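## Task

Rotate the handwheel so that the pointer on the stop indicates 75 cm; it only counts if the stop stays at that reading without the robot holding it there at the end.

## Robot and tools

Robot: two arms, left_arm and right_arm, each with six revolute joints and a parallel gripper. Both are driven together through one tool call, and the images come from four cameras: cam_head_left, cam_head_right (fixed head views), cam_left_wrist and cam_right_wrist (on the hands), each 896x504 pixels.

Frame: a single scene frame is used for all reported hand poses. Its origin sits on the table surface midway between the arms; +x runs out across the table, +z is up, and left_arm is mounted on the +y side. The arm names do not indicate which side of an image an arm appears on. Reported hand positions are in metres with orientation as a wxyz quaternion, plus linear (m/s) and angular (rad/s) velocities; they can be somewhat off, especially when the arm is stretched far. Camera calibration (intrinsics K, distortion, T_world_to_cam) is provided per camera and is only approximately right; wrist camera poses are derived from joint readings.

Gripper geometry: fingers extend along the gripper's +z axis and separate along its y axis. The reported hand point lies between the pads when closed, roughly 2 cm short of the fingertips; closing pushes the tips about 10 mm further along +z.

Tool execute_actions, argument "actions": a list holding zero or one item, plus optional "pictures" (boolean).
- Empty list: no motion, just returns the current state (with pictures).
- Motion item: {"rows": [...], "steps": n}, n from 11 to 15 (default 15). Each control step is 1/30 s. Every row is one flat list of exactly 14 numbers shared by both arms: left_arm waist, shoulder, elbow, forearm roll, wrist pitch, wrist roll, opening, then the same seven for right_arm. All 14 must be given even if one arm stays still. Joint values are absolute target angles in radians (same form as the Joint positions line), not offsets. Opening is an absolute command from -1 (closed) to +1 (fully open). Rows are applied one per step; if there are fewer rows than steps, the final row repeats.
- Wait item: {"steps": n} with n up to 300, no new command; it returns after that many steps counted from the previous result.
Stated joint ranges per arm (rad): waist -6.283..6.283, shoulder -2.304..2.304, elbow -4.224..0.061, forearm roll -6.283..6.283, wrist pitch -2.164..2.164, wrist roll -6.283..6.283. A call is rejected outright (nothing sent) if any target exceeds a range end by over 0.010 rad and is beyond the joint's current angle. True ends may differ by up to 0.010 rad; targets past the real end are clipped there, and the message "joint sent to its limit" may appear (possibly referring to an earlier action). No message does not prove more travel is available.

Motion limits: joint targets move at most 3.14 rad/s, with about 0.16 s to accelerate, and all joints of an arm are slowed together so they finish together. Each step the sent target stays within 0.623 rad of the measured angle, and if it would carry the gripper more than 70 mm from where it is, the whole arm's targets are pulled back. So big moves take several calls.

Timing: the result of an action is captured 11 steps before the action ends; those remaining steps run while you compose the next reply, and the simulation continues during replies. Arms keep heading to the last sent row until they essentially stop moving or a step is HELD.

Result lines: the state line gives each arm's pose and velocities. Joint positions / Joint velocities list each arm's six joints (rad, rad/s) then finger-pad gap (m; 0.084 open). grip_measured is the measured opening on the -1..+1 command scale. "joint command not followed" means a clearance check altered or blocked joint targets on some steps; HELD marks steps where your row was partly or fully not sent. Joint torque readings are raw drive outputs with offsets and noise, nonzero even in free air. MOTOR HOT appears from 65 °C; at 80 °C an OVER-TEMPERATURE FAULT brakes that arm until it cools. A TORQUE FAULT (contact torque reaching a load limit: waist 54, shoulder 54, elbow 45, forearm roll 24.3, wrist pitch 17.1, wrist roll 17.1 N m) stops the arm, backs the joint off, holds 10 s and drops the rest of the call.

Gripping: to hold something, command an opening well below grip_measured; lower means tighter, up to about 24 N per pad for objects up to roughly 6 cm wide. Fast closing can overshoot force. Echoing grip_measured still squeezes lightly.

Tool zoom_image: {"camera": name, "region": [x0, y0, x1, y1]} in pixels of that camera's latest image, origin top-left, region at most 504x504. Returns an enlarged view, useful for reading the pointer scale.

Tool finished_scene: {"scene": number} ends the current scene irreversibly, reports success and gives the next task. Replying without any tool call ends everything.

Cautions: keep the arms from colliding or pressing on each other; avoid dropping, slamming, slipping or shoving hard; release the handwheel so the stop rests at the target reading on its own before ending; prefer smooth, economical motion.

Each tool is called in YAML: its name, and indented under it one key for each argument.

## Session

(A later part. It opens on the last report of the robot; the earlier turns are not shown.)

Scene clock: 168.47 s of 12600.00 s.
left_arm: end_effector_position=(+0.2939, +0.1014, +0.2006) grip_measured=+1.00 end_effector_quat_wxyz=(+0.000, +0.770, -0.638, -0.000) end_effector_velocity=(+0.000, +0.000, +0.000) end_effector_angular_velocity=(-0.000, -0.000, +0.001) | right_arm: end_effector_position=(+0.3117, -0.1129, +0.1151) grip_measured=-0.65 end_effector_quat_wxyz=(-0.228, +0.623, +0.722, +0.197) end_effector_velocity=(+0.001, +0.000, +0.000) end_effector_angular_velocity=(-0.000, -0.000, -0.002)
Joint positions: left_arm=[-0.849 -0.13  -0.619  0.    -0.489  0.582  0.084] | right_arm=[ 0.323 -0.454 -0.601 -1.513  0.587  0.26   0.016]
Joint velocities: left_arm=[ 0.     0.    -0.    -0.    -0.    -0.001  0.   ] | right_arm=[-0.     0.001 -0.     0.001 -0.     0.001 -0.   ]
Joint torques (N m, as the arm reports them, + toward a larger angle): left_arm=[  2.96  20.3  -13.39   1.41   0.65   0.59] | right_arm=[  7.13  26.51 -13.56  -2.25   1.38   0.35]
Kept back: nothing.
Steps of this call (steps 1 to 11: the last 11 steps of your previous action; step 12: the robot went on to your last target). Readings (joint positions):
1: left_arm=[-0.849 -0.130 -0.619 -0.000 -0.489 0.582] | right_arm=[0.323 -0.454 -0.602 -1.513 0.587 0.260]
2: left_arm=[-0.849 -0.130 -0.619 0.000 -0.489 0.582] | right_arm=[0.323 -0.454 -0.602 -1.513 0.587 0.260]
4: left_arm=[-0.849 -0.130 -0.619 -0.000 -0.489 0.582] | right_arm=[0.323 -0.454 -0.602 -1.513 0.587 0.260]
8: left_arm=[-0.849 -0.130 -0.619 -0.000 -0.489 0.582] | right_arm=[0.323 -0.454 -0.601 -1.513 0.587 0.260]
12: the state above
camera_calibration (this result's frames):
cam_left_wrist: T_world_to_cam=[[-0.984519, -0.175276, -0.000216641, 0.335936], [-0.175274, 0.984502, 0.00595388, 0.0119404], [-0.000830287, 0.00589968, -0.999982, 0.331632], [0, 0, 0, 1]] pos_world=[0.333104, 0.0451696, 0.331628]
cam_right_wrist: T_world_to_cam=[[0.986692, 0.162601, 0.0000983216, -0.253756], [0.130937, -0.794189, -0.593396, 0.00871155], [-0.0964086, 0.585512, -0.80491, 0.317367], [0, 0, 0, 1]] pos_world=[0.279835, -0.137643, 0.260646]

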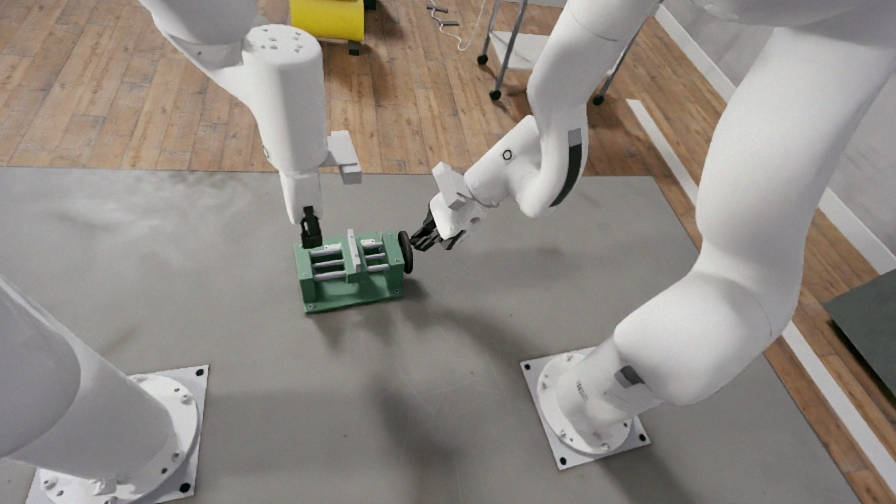

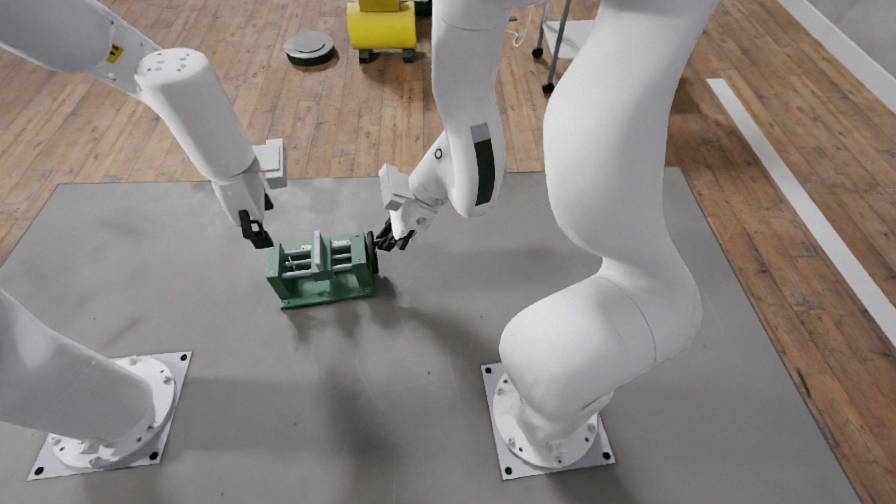

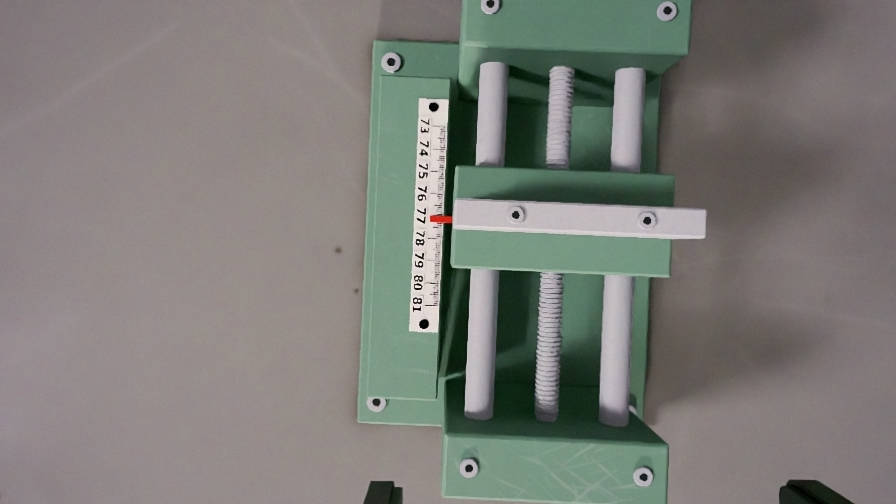

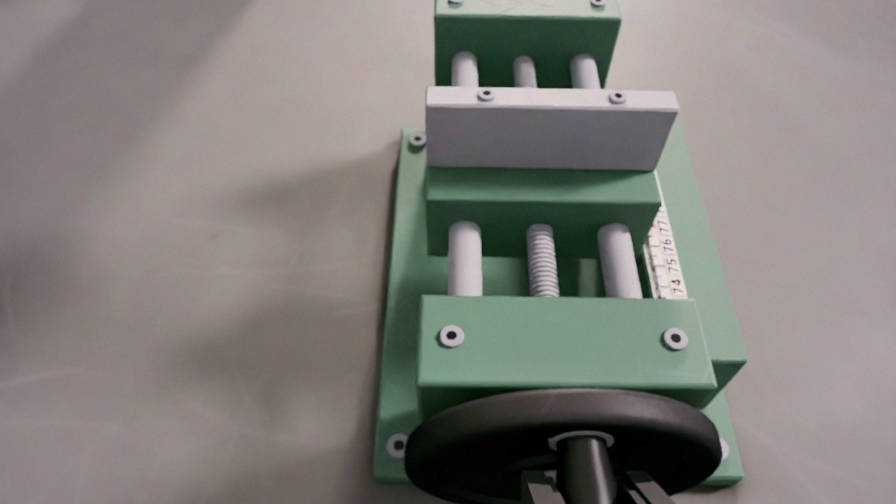

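execute_actions:
  actions:
    - {"rows": [[-0.8499,-0.1312,-0.6204,0,-0.4892,0.5811,1,0.32409,-0.45026,-0.59561,-1.50749,0.58620,0.25467,-0.7],[-0.8521,-0.134,-0.6238,0,-0.4897,0.5789,1,0.32634,-0.44642,-0.58757,-1.49877,0.58612,0.24692,-0.7],[-0.8556,-0.1386,-0.6292,0,-0.4906,0.5754,1,0.32923,-0.44269,-0.57757,-1.48632,0.58618,0.23545,-0.7],[-0.86,-0.1444,-0.636,0,-0.4917,0.571,1,0.33272,-0.44011,-0.56599,-1.46916,0.58652,0.21905,-0.7],[-0.8653,-0.1513,-0.6442,0,-0.4929,0.5657,1,0.33673,-0.44010,-0.55350,-1.44640,0.58739,0.19651,-0.7],[-0.871,-0.1588,-0.6531,0,-0.4943,0.56,1,0.34102,-0.44428,-0.54113,-1.41747,0.58911,0.16685,-0.7],[-0.8767,-0.1662,-0.6619,0,-0.4957,0.5543,1,0.34521,-0.45451,-0.53044,-1.38252,0.59208,0.12980,-0.7],[-0.882,-0.1731,-0.6701,0,-0.497,0.549,1,0.34870,-0.47210,-0.52348,-1.34344,0.59657,0.08682,-0.7],[-0.8864,-0.1789,-0.6769,0,-0.498,0.5446,1,0.35007,-0.49318,-0.52358,-1.31222,0.60142,0.05067,-0.7],[-0.8899,-0.1835,-0.6823,0,-0.4989,0.5411,1,0.35013,-0.51686,-0.52808,-1.28524,0.60645,0.01798,-0.7],[-0.8921,-0.1864,-0.6857,0,-0.4994,0.5389,1,0.34884,-0.54184,-0.53675,-1.26391,0.61118,-0.00954,-0.7],[-0.893,-0.1875,-0.6871,0,-0.4996,0.538,1,0.34631,-0.56677,-0.54913,-1.24929,0.61512,-0.03049,-0.7]], "steps": 12}

execute_actions:
  actions:
    - {"rows": [[-0.893,-0.1875,-0.6871,0,-0.4996,0.538,1,0.34267,-0.59038,-0.56461,-1.24199,0.61786,-0.04388,-0.7],[-0.893,-0.1875,-0.6871,0,-0.4996,0.538,1,0.33817,-0.61151,-0.58241,-1.24218,0.61913,-0.04921,-0.7],[-0.893,-0.1875,-0.6871,0,-0.4996,0.538,1,0.33305,-0.62925,-0.60167,-1.24960,0.61883,-0.04647,-0.7],[-0.893,-0.1875,-0.6871,0,-0.4996,0.538,1,0.32762,-0.64295,-0.62149,-1.26360,0.61703,-0.03607,-0.7],[-0.893,-0.1875,-0.6871,0,-0.4996,0.538,1,0.32215,-0.65220,-0.64097,-1.28325,0.61400,-0.01881,-0.7],[-0.893,-0.1875,-0.6871,0,-0.4996,0.538,1,0.31691,-0.65685,-0.65928,-1.30740,0.61010,0.00422,-0.7],[-0.893,-0.1875,-0.6871,0,-0.4996,0.538,1,0.31211,-0.65697,-0.67567,-1.33482,0.60580,0.03177,-0.7],[-0.893,-0.1875,-0.6871,0,-0.4996,0.538,1,0.30793,-0.65278,-0.68949,-1.36426,0.60153,0.06251,-0.7],[-0.893,-0.1875,-0.6871,0,-0.4996,0.538,1,0.30450,-0.64461,-0.70023,-1.39452,0.59770,0.09509,-0.7],[-0.893,-0.1875,-0.6871,0,-0.4996,0.538,1,0.30189,-0.63288,-0.70753,-1.42449,0.59456,0.12825,-0.7],[-0.893,-0.1875,-0.6871,0,-0.4996,0.538,1,0.30016,-0.61804,-0.71112,-1.45315,0.59225,0.16079,-0.7],[-0.893,-0.1875,-0.6871,0,-0.4996,0.538,1,0.29932,-0.60057,-0.71091,-1.47958,0.59074,0.19164,-0.7]], "steps": 12}

execute_actions:
  actions:
    - {"rows": [[-0.893,-0.1875,-0.6871,0,-0.4996,0.538,1,0.29937,-0.58101,-0.70690,-1.50294,0.58988,0.21977,-0.7],[-0.893,-0.1875,-0.6871,0,-0.4996,0.538,1,0.30030,-0.55994,-0.69924,-1.52244,0.58944,0.24427,-0.7],[-0.893,-0.1875,-0.6871,0,-0.4996,0.538,1,0.30211,-0.53804,-0.68820,-1.53734,0.58917,0.26424,-0.7],[-0.893,-0.1875,-0.6871,0,-0.4996,0.538,1,0.30475,-0.51606,-0.67418,-1.54697,0.58883,0.27889,-0.7],[-0.893,-0.1875,-0.6871,0,-0.4996,0.538,1,0.30817,-0.49486,-0.65769,-1.55077,0.58829,0.28749,-0.7],[-0.893,-0.1875,-0.6871,0,-0.4996,0.538,1,0.31229,-0.47537,-0.63937,-1.54831,0.58752,0.28945,-0.7],[-0.893,-0.1875,-0.6871,0,-0.4996,0.538,1,0.31701,-0.45856,-0.61996,-1.53938,0.58663,0.28439,-0.7],[-0.893,-0.1875,-0.6871,0,-0.4996,0.538,1,0.32215,-0.44536,-0.60028,-1.52403,0.58583,0.27217,-0.7],[-0.893,-0.1875,-0.6871,0,-0.4996,0.538,1,0.32752,-0.43660,-0.58120,-1.50267,0.58540,0.25302,-0.7],[-0.893,-0.1875,-0.6871,0,-0.4996,0.538,1,0.33287,-0.43293,-0.56362,-1.47604,0.58564,0.22751,-0.7],[-0.893,-0.1875,-0.6871,0,-0.4996,0.538,1,0.33793,-0.43475,-0.54836,-1.44527,0.58680,0.19663,-0.7],[-0.893,-0.1875,-0.6871,0,-0.4996,0.538,1,0.34243,-0.44212,-0.53621,-1.41177,0.58903,0.16174,-0.7]], "steps": 12}

execute_actions:
  actions:
    - {"rows": [[-0.893,-0.1875,-0.6871,0,-0.4996,0.538,1,0.34609,-0.45478,-0.52776,-1.37723,0.59234,0.12450,-0.7],[-0.893,-0.1875,-0.6871,0,-0.4996,0.538,1,0.34870,-0.47210,-0.52348,-1.34344,0.59657,0.08682,-0.7],[-0.893,-0.1875,-0.6871,0,-0.4996,0.538,1,0.35007,-0.49318,-0.52358,-1.31222,0.60142,0.05067,-0.7],[-0.893,-0.1875,-0.6871,0,-0.4996,0.538,1,0.35013,-0.51686,-0.52808,-1.28524,0.60645,0.01798,-0.7],[-0.893,-0.1875,-0.6871,0,-0.4996,0.538,1,0.34884,-0.54184,-0.53675,-1.26391,0.61118,-0.00954,-0.7],[-0.893,-0.1875,-0.6871,0,-0.4996,0.538,1,0.34631,-0.56677,-0.54913,-1.24929,0.61512,-0.03049,-0.7],[-0.893,-0.1875,-0.6871,0,-0.4996,0.538,1,0.34267,-0.59038,-0.56461,-1.24199,0.61786,-0.04388,-0.7],[-0.893,-0.1875,-0.6871,0,-0.4996,0.538,1,0.33817,-0.61151,-0.58241,-1.24218,0.61913,-0.04921,-0.7],[-0.893,-0.1875,-0.6871,0,-0.4996,0.538,1,0.33305,-0.62925,-0.60167,-1.24960,0.61883,-0.04647,-0.7],[-0.893,-0.1875,-0.6871,0,-0.4996,0.538,1,0.32762,-0.64295,-0.62149,-1.26360,0.61703,-0.03607,-0.7],[-0.893,-0.1875,-0.6871,0,-0.4996,0.538,1,0.32215,-0.65220,-0.64097,-1.28325,0.61400,-0.01881,-0.7],[-0.893,-0.1875,-0.6871,0,-0.4996,0.538,1,0.31691,-0.65685,-0.65928,-1.30740,0.61010,0.00422,-0.7]], "steps": 12}

execute_actions:
  actions:
    - {"rows": [[-0.893,-0.1875,-0.6871,0,-0.4996,0.538,1,0.31211,-0.65697,-0.67567,-1.33482,0.60580,0.03177,-0.7],[-0.893,-0.1875,-0.6871,0,-0.4996,0.538,1,0.30793,-0.65278,-0.68949,-1.36426,0.60153,0.06251,-0.7],[-0.893,-0.1875,-0.6871,0,-0.4996,0.538,1,0.30450,-0.64461,-0.70023,-1.39452,0.59770,0.09509,-0.7],[-0.893,-0.1875,-0.6871,0,-0.4996,0.538,1,0.30189,-0.63288,-0.70753,-1.42449,0.59456,0.12825,-0.7],[-0.893,-0.1875,-0.6871,0,-0.4996,0.538,1,0.30016,-0.61804,-0.71112,-1.45315,0.59225,0.16079,-0.7],[-0.893,-0.1875,-0.6871,0,-0.4996,0.538,1,0.29932,-0.60057,-0.71091,-1.47958,0.59074,0.19164,-0.7],[-0.893,-0.1875,-0.6871,0,-0.4996,0.538,1,0.29937,-0.58101,-0.70690,-1.50294,0.58988,0.21977,-0.7],[-0.893,-0.1875,-0.6871,0,-0.4996,0.538,1,0.30030,-0.55994,-0.69924,-1.52244,0.58944,0.24427,-0.7],[-0.893,-0.1875,-0.6871,0,-0.4996,0.538,1,0.30211,-0.53804,-0.68820,-1.53734,0.58917,0.26424,-0.7],[-0.893,-0.1875,-0.6871,0,-0.4996,0.538,1,0.30475,-0.51606,-0.67418,-1.54697,0.58883,0.27889,-0.7],[-0.893,-0.1875,-0.6871,0,-0.4996,0.538,1,0.30817,-0.49486,-0.65769,-1.55077,0.58829,0.28749,-0.7],[-0.893,-0.1875,-0.6871,0,-0.4996,0.538,1,0.31229,-0.47537,-0.63937,-1.54831,0.58752,0.28945,-0.7]], "steps": 12}

execute_actions:
  actions:
    - {"rows": [[-0.893,-0.1875,-0.6871,0,-0.4996,0.538,1,0.31583,-0.46425,-0.62516,-1.53988,0.58692,0.28359,-0.7],[-0.893,-0.1875,-0.6871,0,-0.4996,0.538,1,0.31875,-0.45716,-0.61407,-1.53068,0.58646,0.27606,-0.7],[-0.893,-0.1875,-0.6871,0,-0.4996,0.538,1,0.32104,-0.45293,-0.60581,-1.52211,0.58620,0.26853,-0.7],[-0.893,-0.1875,-0.6871,0,-0.4996,0.538,1,0.32264,-0.45074,-0.60021,-1.51523,0.58610,0.26222,-0.7],[-0.893,-0.1875,-0.6871,0,-0.4996,0.538,1,0.32357,-0.44998,-0.59712,-1.51073,0.58611,0.25794,-0.7],[-0.893,-0.1875,-0.6871,0,-0.4996,0.538,1,0.32384,-0.45024,-0.59636,-1.50891,0.58616,0.25608,-0.7],[-0.893,-0.1875,-0.6871,0,-0.4996,0.538,1,0.32347,-0.45136,-0.59783,-1.50984,0.58622,0.25675,-0.7],[-0.893,-0.1875,-0.6871,0,-0.4996,0.538,1,0.32246,-0.45343,-0.60151,-1.51333,0.58629,0.25972,-0.7]], "steps": 12}

execute_actions:
  actions:
    - {"steps": 18}
  pictures: true

Scene clock: 191.40 s of 12600.00 s.
left_arm: end_effector_position=(+0.2939, +0.1014, +0.2006) grip_measured=+1.00 end_effector_quat_wxyz=(+0.000, +0.770, -0.638, -0.000) end_effector_velocity=(-0.000, -0.000, -0.000) end_effector_angular_velocity=(+0.000, +0.000, +0.001) | right_arm: end_effector_position=(+0.3118, -0.1130, +0.1151) grip_measured=-0.65 end_effector_quat_wxyz=(-0.228, +0.623, +0.722, +0.196) end_effector_velocity=(-0.003, -0.001, -0.001) end_effector_angular_velocity=(-0.001, -0.000, +0.003)
Joint positions: left_arm=[-0.849 -0.13  -0.619 -0.    -0.489  0.582  0.084] | right_arm=[ 0.322 -0.453 -0.601 -1.513  0.586  0.26   0.015]
Joint velocities: left_arm=[-0.001 -0.001 -0.001  0.    -0.    -0.002  0.   ] | right_arm=[ 0.001  0.002  0.006  0.004 -0.    -0.007 -0.   ]
Joint torques (N m, as the arm reports them, + toward a larger angle): left_arm=[  1.61  18.69 -12.18   2.32   0.76   0.7 ] | right_arm=[  5.42  29.21 -13.82  -1.88   0.45   0.18]
Steps of this call (steps 1 to 15: the robot went on to your last target; steps 16 to 687: nothing new was sent; step 688: the first step of this action). Readings (joint positions):
688: the state above

Scene clock: 191.80 s of 12600.00 s.
left_arm: end_effector_position=(+0.2979, +0.0751, +0.2006) grip_measured=+1.00 end_effector_quat_wxyz=(+0.000, +0.770, -0.638, +0.000) end_effector_velocity=(+0.007, -0.058, -0.001) end_effector_angular_velocity=(+0.000, +0.000, -0.001) | right_arm: end_effector_position=(+0.2790, -0.1175, +0.0844) grip_measured=-0.65 end_effector_quat_wxyz=(-0.228, +0.623, +0.722, +0.196) end_effector_velocity=(-0.010, +0.001, -0.210) end_effector_angular_velocity=(-0.005, +0.007, -0.008)
Joint positions: left_arm=[-0.887 -0.18  -0.678  0.    -0.498  0.544  0.084] | right_arm=[ 0.348 -0.503 -0.533 -1.317  0.604  0.053  0.016]
Joint velocities: left_arm=[-0.083 -0.108 -0.128  0.    -0.019 -0.082 -0.   ] | right_arm=[ 0.016 -0.646 -0.102  0.775  0.132 -0.913 -0.   ]
Joint torques (N m, as the arm reports them, + toward a larger angle): left_arm=[  3.08  23.58 -12.63   1.64   0.73   0.62] | right_arm=[  1.93  14.63 -13.91  -6.32   0.14   0.78]
Steps of this call (steps 1 to 11: the last 11 steps of your previous action; step 12: the first step of this action). Readings (joint positions):
12: the state above

Scene clock: 192.20 s of 12600.00 s.
left_arm: end_effector_position=(+0.2983, +0.0711, +0.2006) grip_measured=+1.00 end_effector_quat_wxyz=(+0.000, +0.770, -0.638, -0.000) end_effector_velocity=(+0.001, -0.001, +0.000) end_effector_angular_velocity=(-0.001, -0.001, +0.001) | right_arm: end_effector_position=(+0.3372, -0.1094, +0.0616) grip_measured=-0.65 end_effector_quat_wxyz=(-0.227, +0.623, +0.722, +0.196) end_effector_velocity=(+0.134, +0.020, +0.163) end_effector_angular_velocity=(+0.008, -0.030, +0.003)
Joint positions: left_arm=[-0.893 -0.187 -0.687 -0.    -0.5    0.538  0.084] | right_arm=[ 0.306 -0.634 -0.695 -1.401  0.597  0.104  0.016]
Joint velocities: left_arm=[-0.    -0.001 -0.003  0.    -0.    -0.002  0.   ] | right_arm=[-0.081  0.301 -0.227 -0.805 -0.083  0.872 -0.   ]
Joint torques (N m, as the arm reports them, + toward a larger angle): left_arm=[  2.51  20.25 -12.9    1.2    0.63   0.43] | right_arm=[ 3.3  45.53 -8.06 -3.36  0.28  0.36]
Steps of this call (steps 1 to 11: the last 11 steps of your previous action; step 12: the first step of this action). Readings (joint positions):
12: the state above

Scene clock: 192.60 s of 12600.00 s.
left_arm: end_effector_position=(+0.2984, +0.0710, +0.2006) grip_measured=+1.00 end_effector_quat_wxyz=(+0.000, +0.770, -0.638, -0.000) end_effector_velocity=(-0.000, -0.000, -0.000) end_effector_angular_velocity=(+0.000, +0.000, -0.001) | right_arm: end_effector_position=(+0.3031, -0.1141, +0.1138) grip_measured=-0.65 end_effector_quat_wxyz=(-0.227, +0.623, +0.722, +0.197) end_effector_velocity=(-0.181, -0.024, -0.049) end_effector_angular_velocity=(+0.012, -0.005, -0.007)
Joint positions: left_arm=[-0.893 -0.187 -0.687 -0.    -0.5    0.538  0.084] | right_arm=[ 0.329 -0.444 -0.578 -1.483  0.586  0.231  0.016]
Joint velocities: left_arm=[-0. -0. -0.  0. -0.  0.  0.] | right_arm=[ 0.137  0.117  0.456  0.669  0.02  -0.63  -0.   ]
Joint torques (N m, as the arm reports them, + toward a larger angle): left_arm=[  0.47  20.4  -13.76   1.67   0.67   0.49] | right_arm=[  5.59  10.76 -12.23  -0.72   0.71   0.03]
Steps of this call (steps 1 to 11: the last 11 steps of your previous action; step 12: the first step of this action). Readings (joint positions):
12: the state above

Scene clock: 193.00 s of 12600.00 s.
left_arm: end_effector_position=(+0.2984, +0.0710, +0.2006) grip_measured=+1.00 end_effector_quat_wxyz=(+0.000, +0.770, -0.638, -0.000) end_effector_velocity=(+0.001, -0.000, +0.000) end_effector_angular_velocity=(-0.001, -0.001, +0.000) | right_arm: end_effector_position=(+0.3010, -0.1144, +0.0511) grip_measured=-0.65 end_effector_quat_wxyz=(-0.228, +0.623, +0.722, +0.196) end_effector_velocity=(+0.191, +0.026, -0.068) end_effector_angular_velocity=(-0.002, -0.001, +0.001)
Joint positions: left_arm=[-0.893 -0.187 -0.687 -0.    -0.5    0.538  0.084] | right_arm=[ 0.33  -0.627 -0.611 -1.271  0.616 -0.024  0.015]
Joint velocities: left_arm=[ 0.     0.    -0.001 -0.     0.     0.    -0.   ] | right_arm=[-0.147 -0.386 -0.535 -0.346 -0.049  0.243 -0.   ]
Joint torques (N m, as the arm reports them, + toward a larger angle): left_arm=[  1.75  18.23 -13.38   2.33   0.9    0.63] | right_arm=[  2.1   45.25 -10.1   -3.23   0.12   0.79]
Steps of this call (steps 1 to 11: the last 11 steps of your previous action; step 12: the first step of this action). Readings (joint positions):
12: the state above

Scene clock: 193.40 s of 12600.00 s.
left_arm: end_effector_position=(+0.2984, +0.0710, +0.2006) grip_measured=+1.00 end_effector_quat_wxyz=(+0.000, +0.770, -0.638, -0.000) end_effector_velocity=(-0.000, +0.000, -0.000) end_effector_angular_velocity=(+0.000, +0.000, +0.001) | right_arm: end_effector_position=(+0.3385, -0.1092, +0.1009) grip_measured=-0.65 end_effector_quat_wxyz=(-0.227, +0.623, +0.722, +0.197) end_effector_velocity=(-0.118, -0.017, +0.173) end_effector_angular_velocity=(-0.000, +0.002, +0.001)
Joint positions: left_arm=[-0.893 -0.187 -0.687 -0.    -0.5    0.538  0.084] | right_arm=[ 0.305 -0.53  -0.677 -1.528  0.588  0.256  0.015]
Joint velocities: left_arm=[ 0.     0.     0.    -0.     0.    -0.001  0.   ] | right_arm=[ 0.075  0.624  0.386 -0.286 -0.02   0.431  0.   ]
Joint torques (N m, as the arm reports them, + toward a larger angle): left_arm=[  1.8   20.08 -12.51   1.85   0.94   0.4 ] | right_arm=[  7.09  26.62 -10.34  -1.05   1.18   0.2 ]
Steps of this call (steps 1 to 11: the last 11 steps of your previous action; step 12: the first step of this action). Readings (joint positions):
12: the state above

Scene clock: 194.00 s of 12600.00 s.
left_arm: end_effector_position=(+0.2984, +0.0710, +0.2006) grip_measured=+1.00 end_effector_quat_wxyz=(+0.000, +0.770, -0.638, -0.000) end_effector_velocity=(+0.000, -0.001, +0.000) end_effector_angular_velocity=(-0.001, -0.000, +0.000) | right_arm: end_effector_position=(+0.3118, -0.1130, +0.1150) grip_measured=-0.65 end_effector_quat_wxyz=(-0.228, +0.623, +0.722, +0.196) end_effector_velocity=(-0.000, -0.000, +0.000) end_effector_angular_velocity=(-0.000, -0.000, +0.001)
Joint positions: left_arm=[-0.893 -0.188 -0.687 -0.    -0.5    0.538  0.084] | right_arm=[ 0.322 -0.454 -0.602 -1.513  0.586  0.26   0.016]
Joint velocities: left_arm=[-0.001 -0.    -0.001 -0.     0.    -0.     0.   ] | right_arm=[-0.     0.001  0.001 -0.002  0.     0.    -0.   ]
Joint torques (N m, as the arm reports them, + toward a larger angle): left_arm=[  1.91  21.41 -13.72   2.1    0.64   0.5 ] | right_arm=[  6.51  25.87 -12.79  -2.4    0.75   0.33]
Kept back: nothing.
Steps of this call (steps 1 to 11: the last 11 steps of your previous action; steps 12 to 18: the robot went on to your last target). Readings (joint positions):
1: left_arm=[-0.893 -0.187 -0.687 -0.000 -0.500 0.538] | right_arm=[0.307 -0.509 -0.663 -1.535 0.588 0.267]
2: left_arm=[-0.893 -0.188 -0.687 0.000 -0.500 0.538] | right_arm=[0.311 -0.492 -0.648 -1.536 0.587 0.272]
4: left_arm=[-0.893 -0.187 -0.687 0.000 -0.500 0.538] | right_arm=[0.317 -0.468 -0.623 -1.528 0.586 0.270]
8: left_arm=[-0.893 -0.187 -0.687 -0.000 -0.500 0.538] | right_arm=[0.322 -0.454 -0.602 -1.513 0.587 0.260]
18: the state above
camera_calibration (this result's frames):
cam_left_wrist: T_world_to_cam=[[-0.984519, -0.175276, -0.000216468, 0.334957], [-0.175274, 0.984502, 0.0059543, 0.0426819], [-0.000830534, 0.00590006, -0.999982, 0.331813], [0, 0, 0, 1]] pos_world=[0.337528, 0.0147318, 0.331625]
cam_right_wrist: T_world_to_cam=[[0.986729, 0.162374, 0.000123181, -0.253897], [0.130806, -0.794443, -0.593085, 0.00853841], [-0.0962039, 0.585231, -0.805139, 0.317288], [0, 0, 0, 1]] pos_world=[0.279935, -0.137677, 0.260556]

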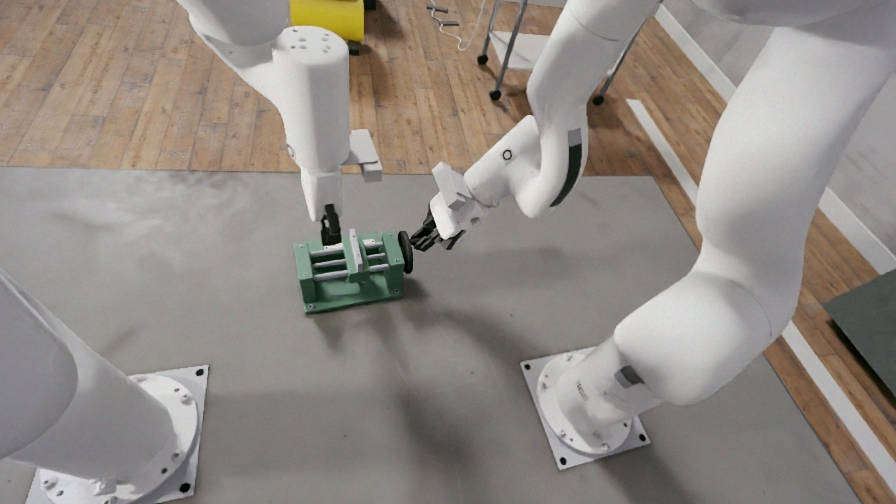

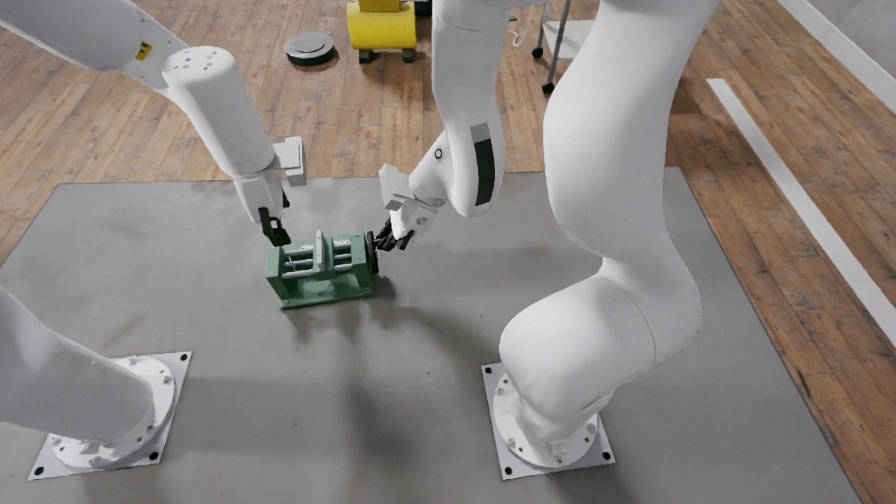

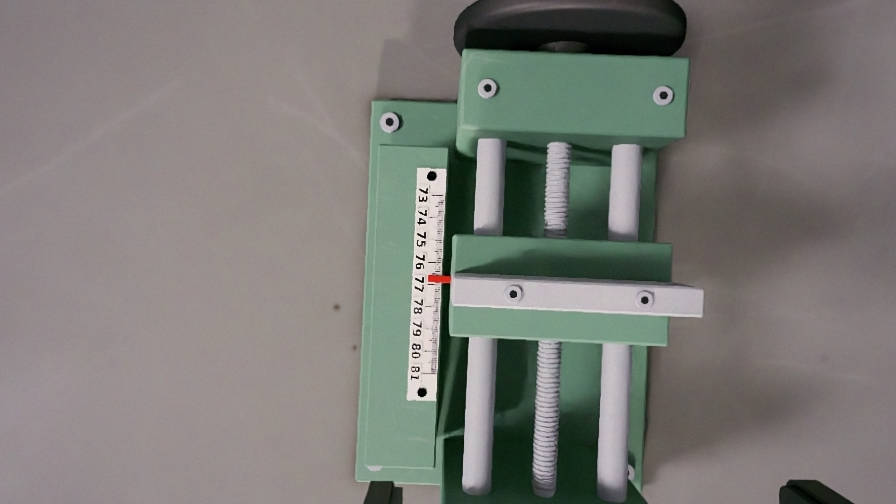

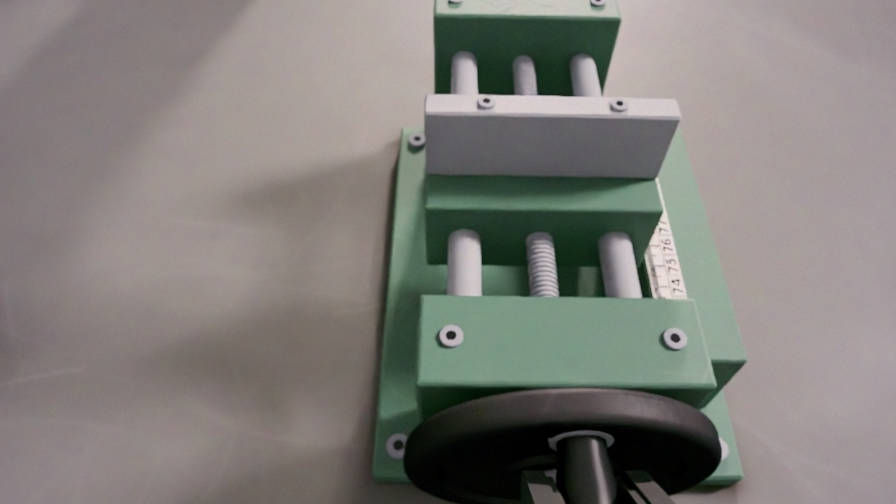

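zoom_image:
  camera: "cam_left_wrist"
  region: [400, 225, 470, 295]

Region (400, 225, 470, 295) of cam_left_wrist's 896x504 image, scaled by 7.200, with more detail than that image has.

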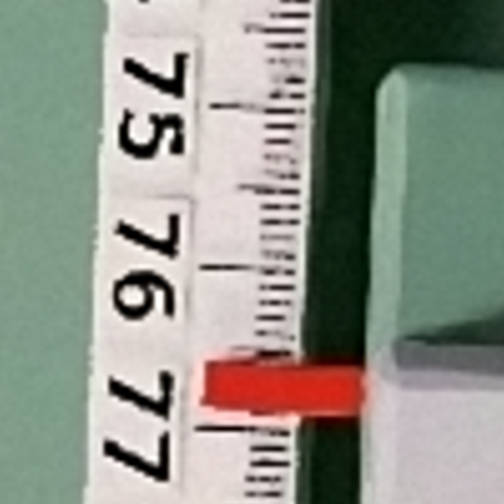

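zoom_image:
  camera: "cam_left_wrist"
  region: [420, 256, 455, 291]

Region (420, 256, 455, 291) of cam_left_wrist's 896x504 image, scaled by 14.400, with more detail than that image has.

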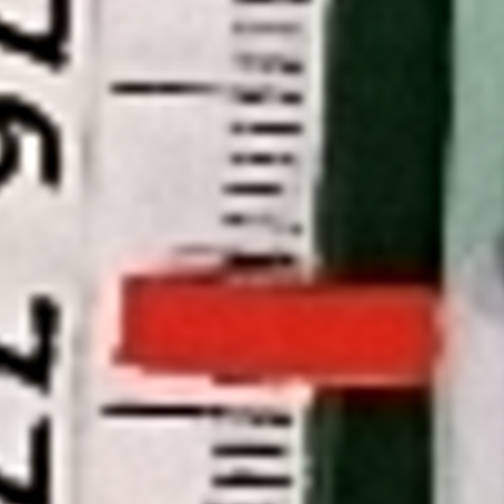

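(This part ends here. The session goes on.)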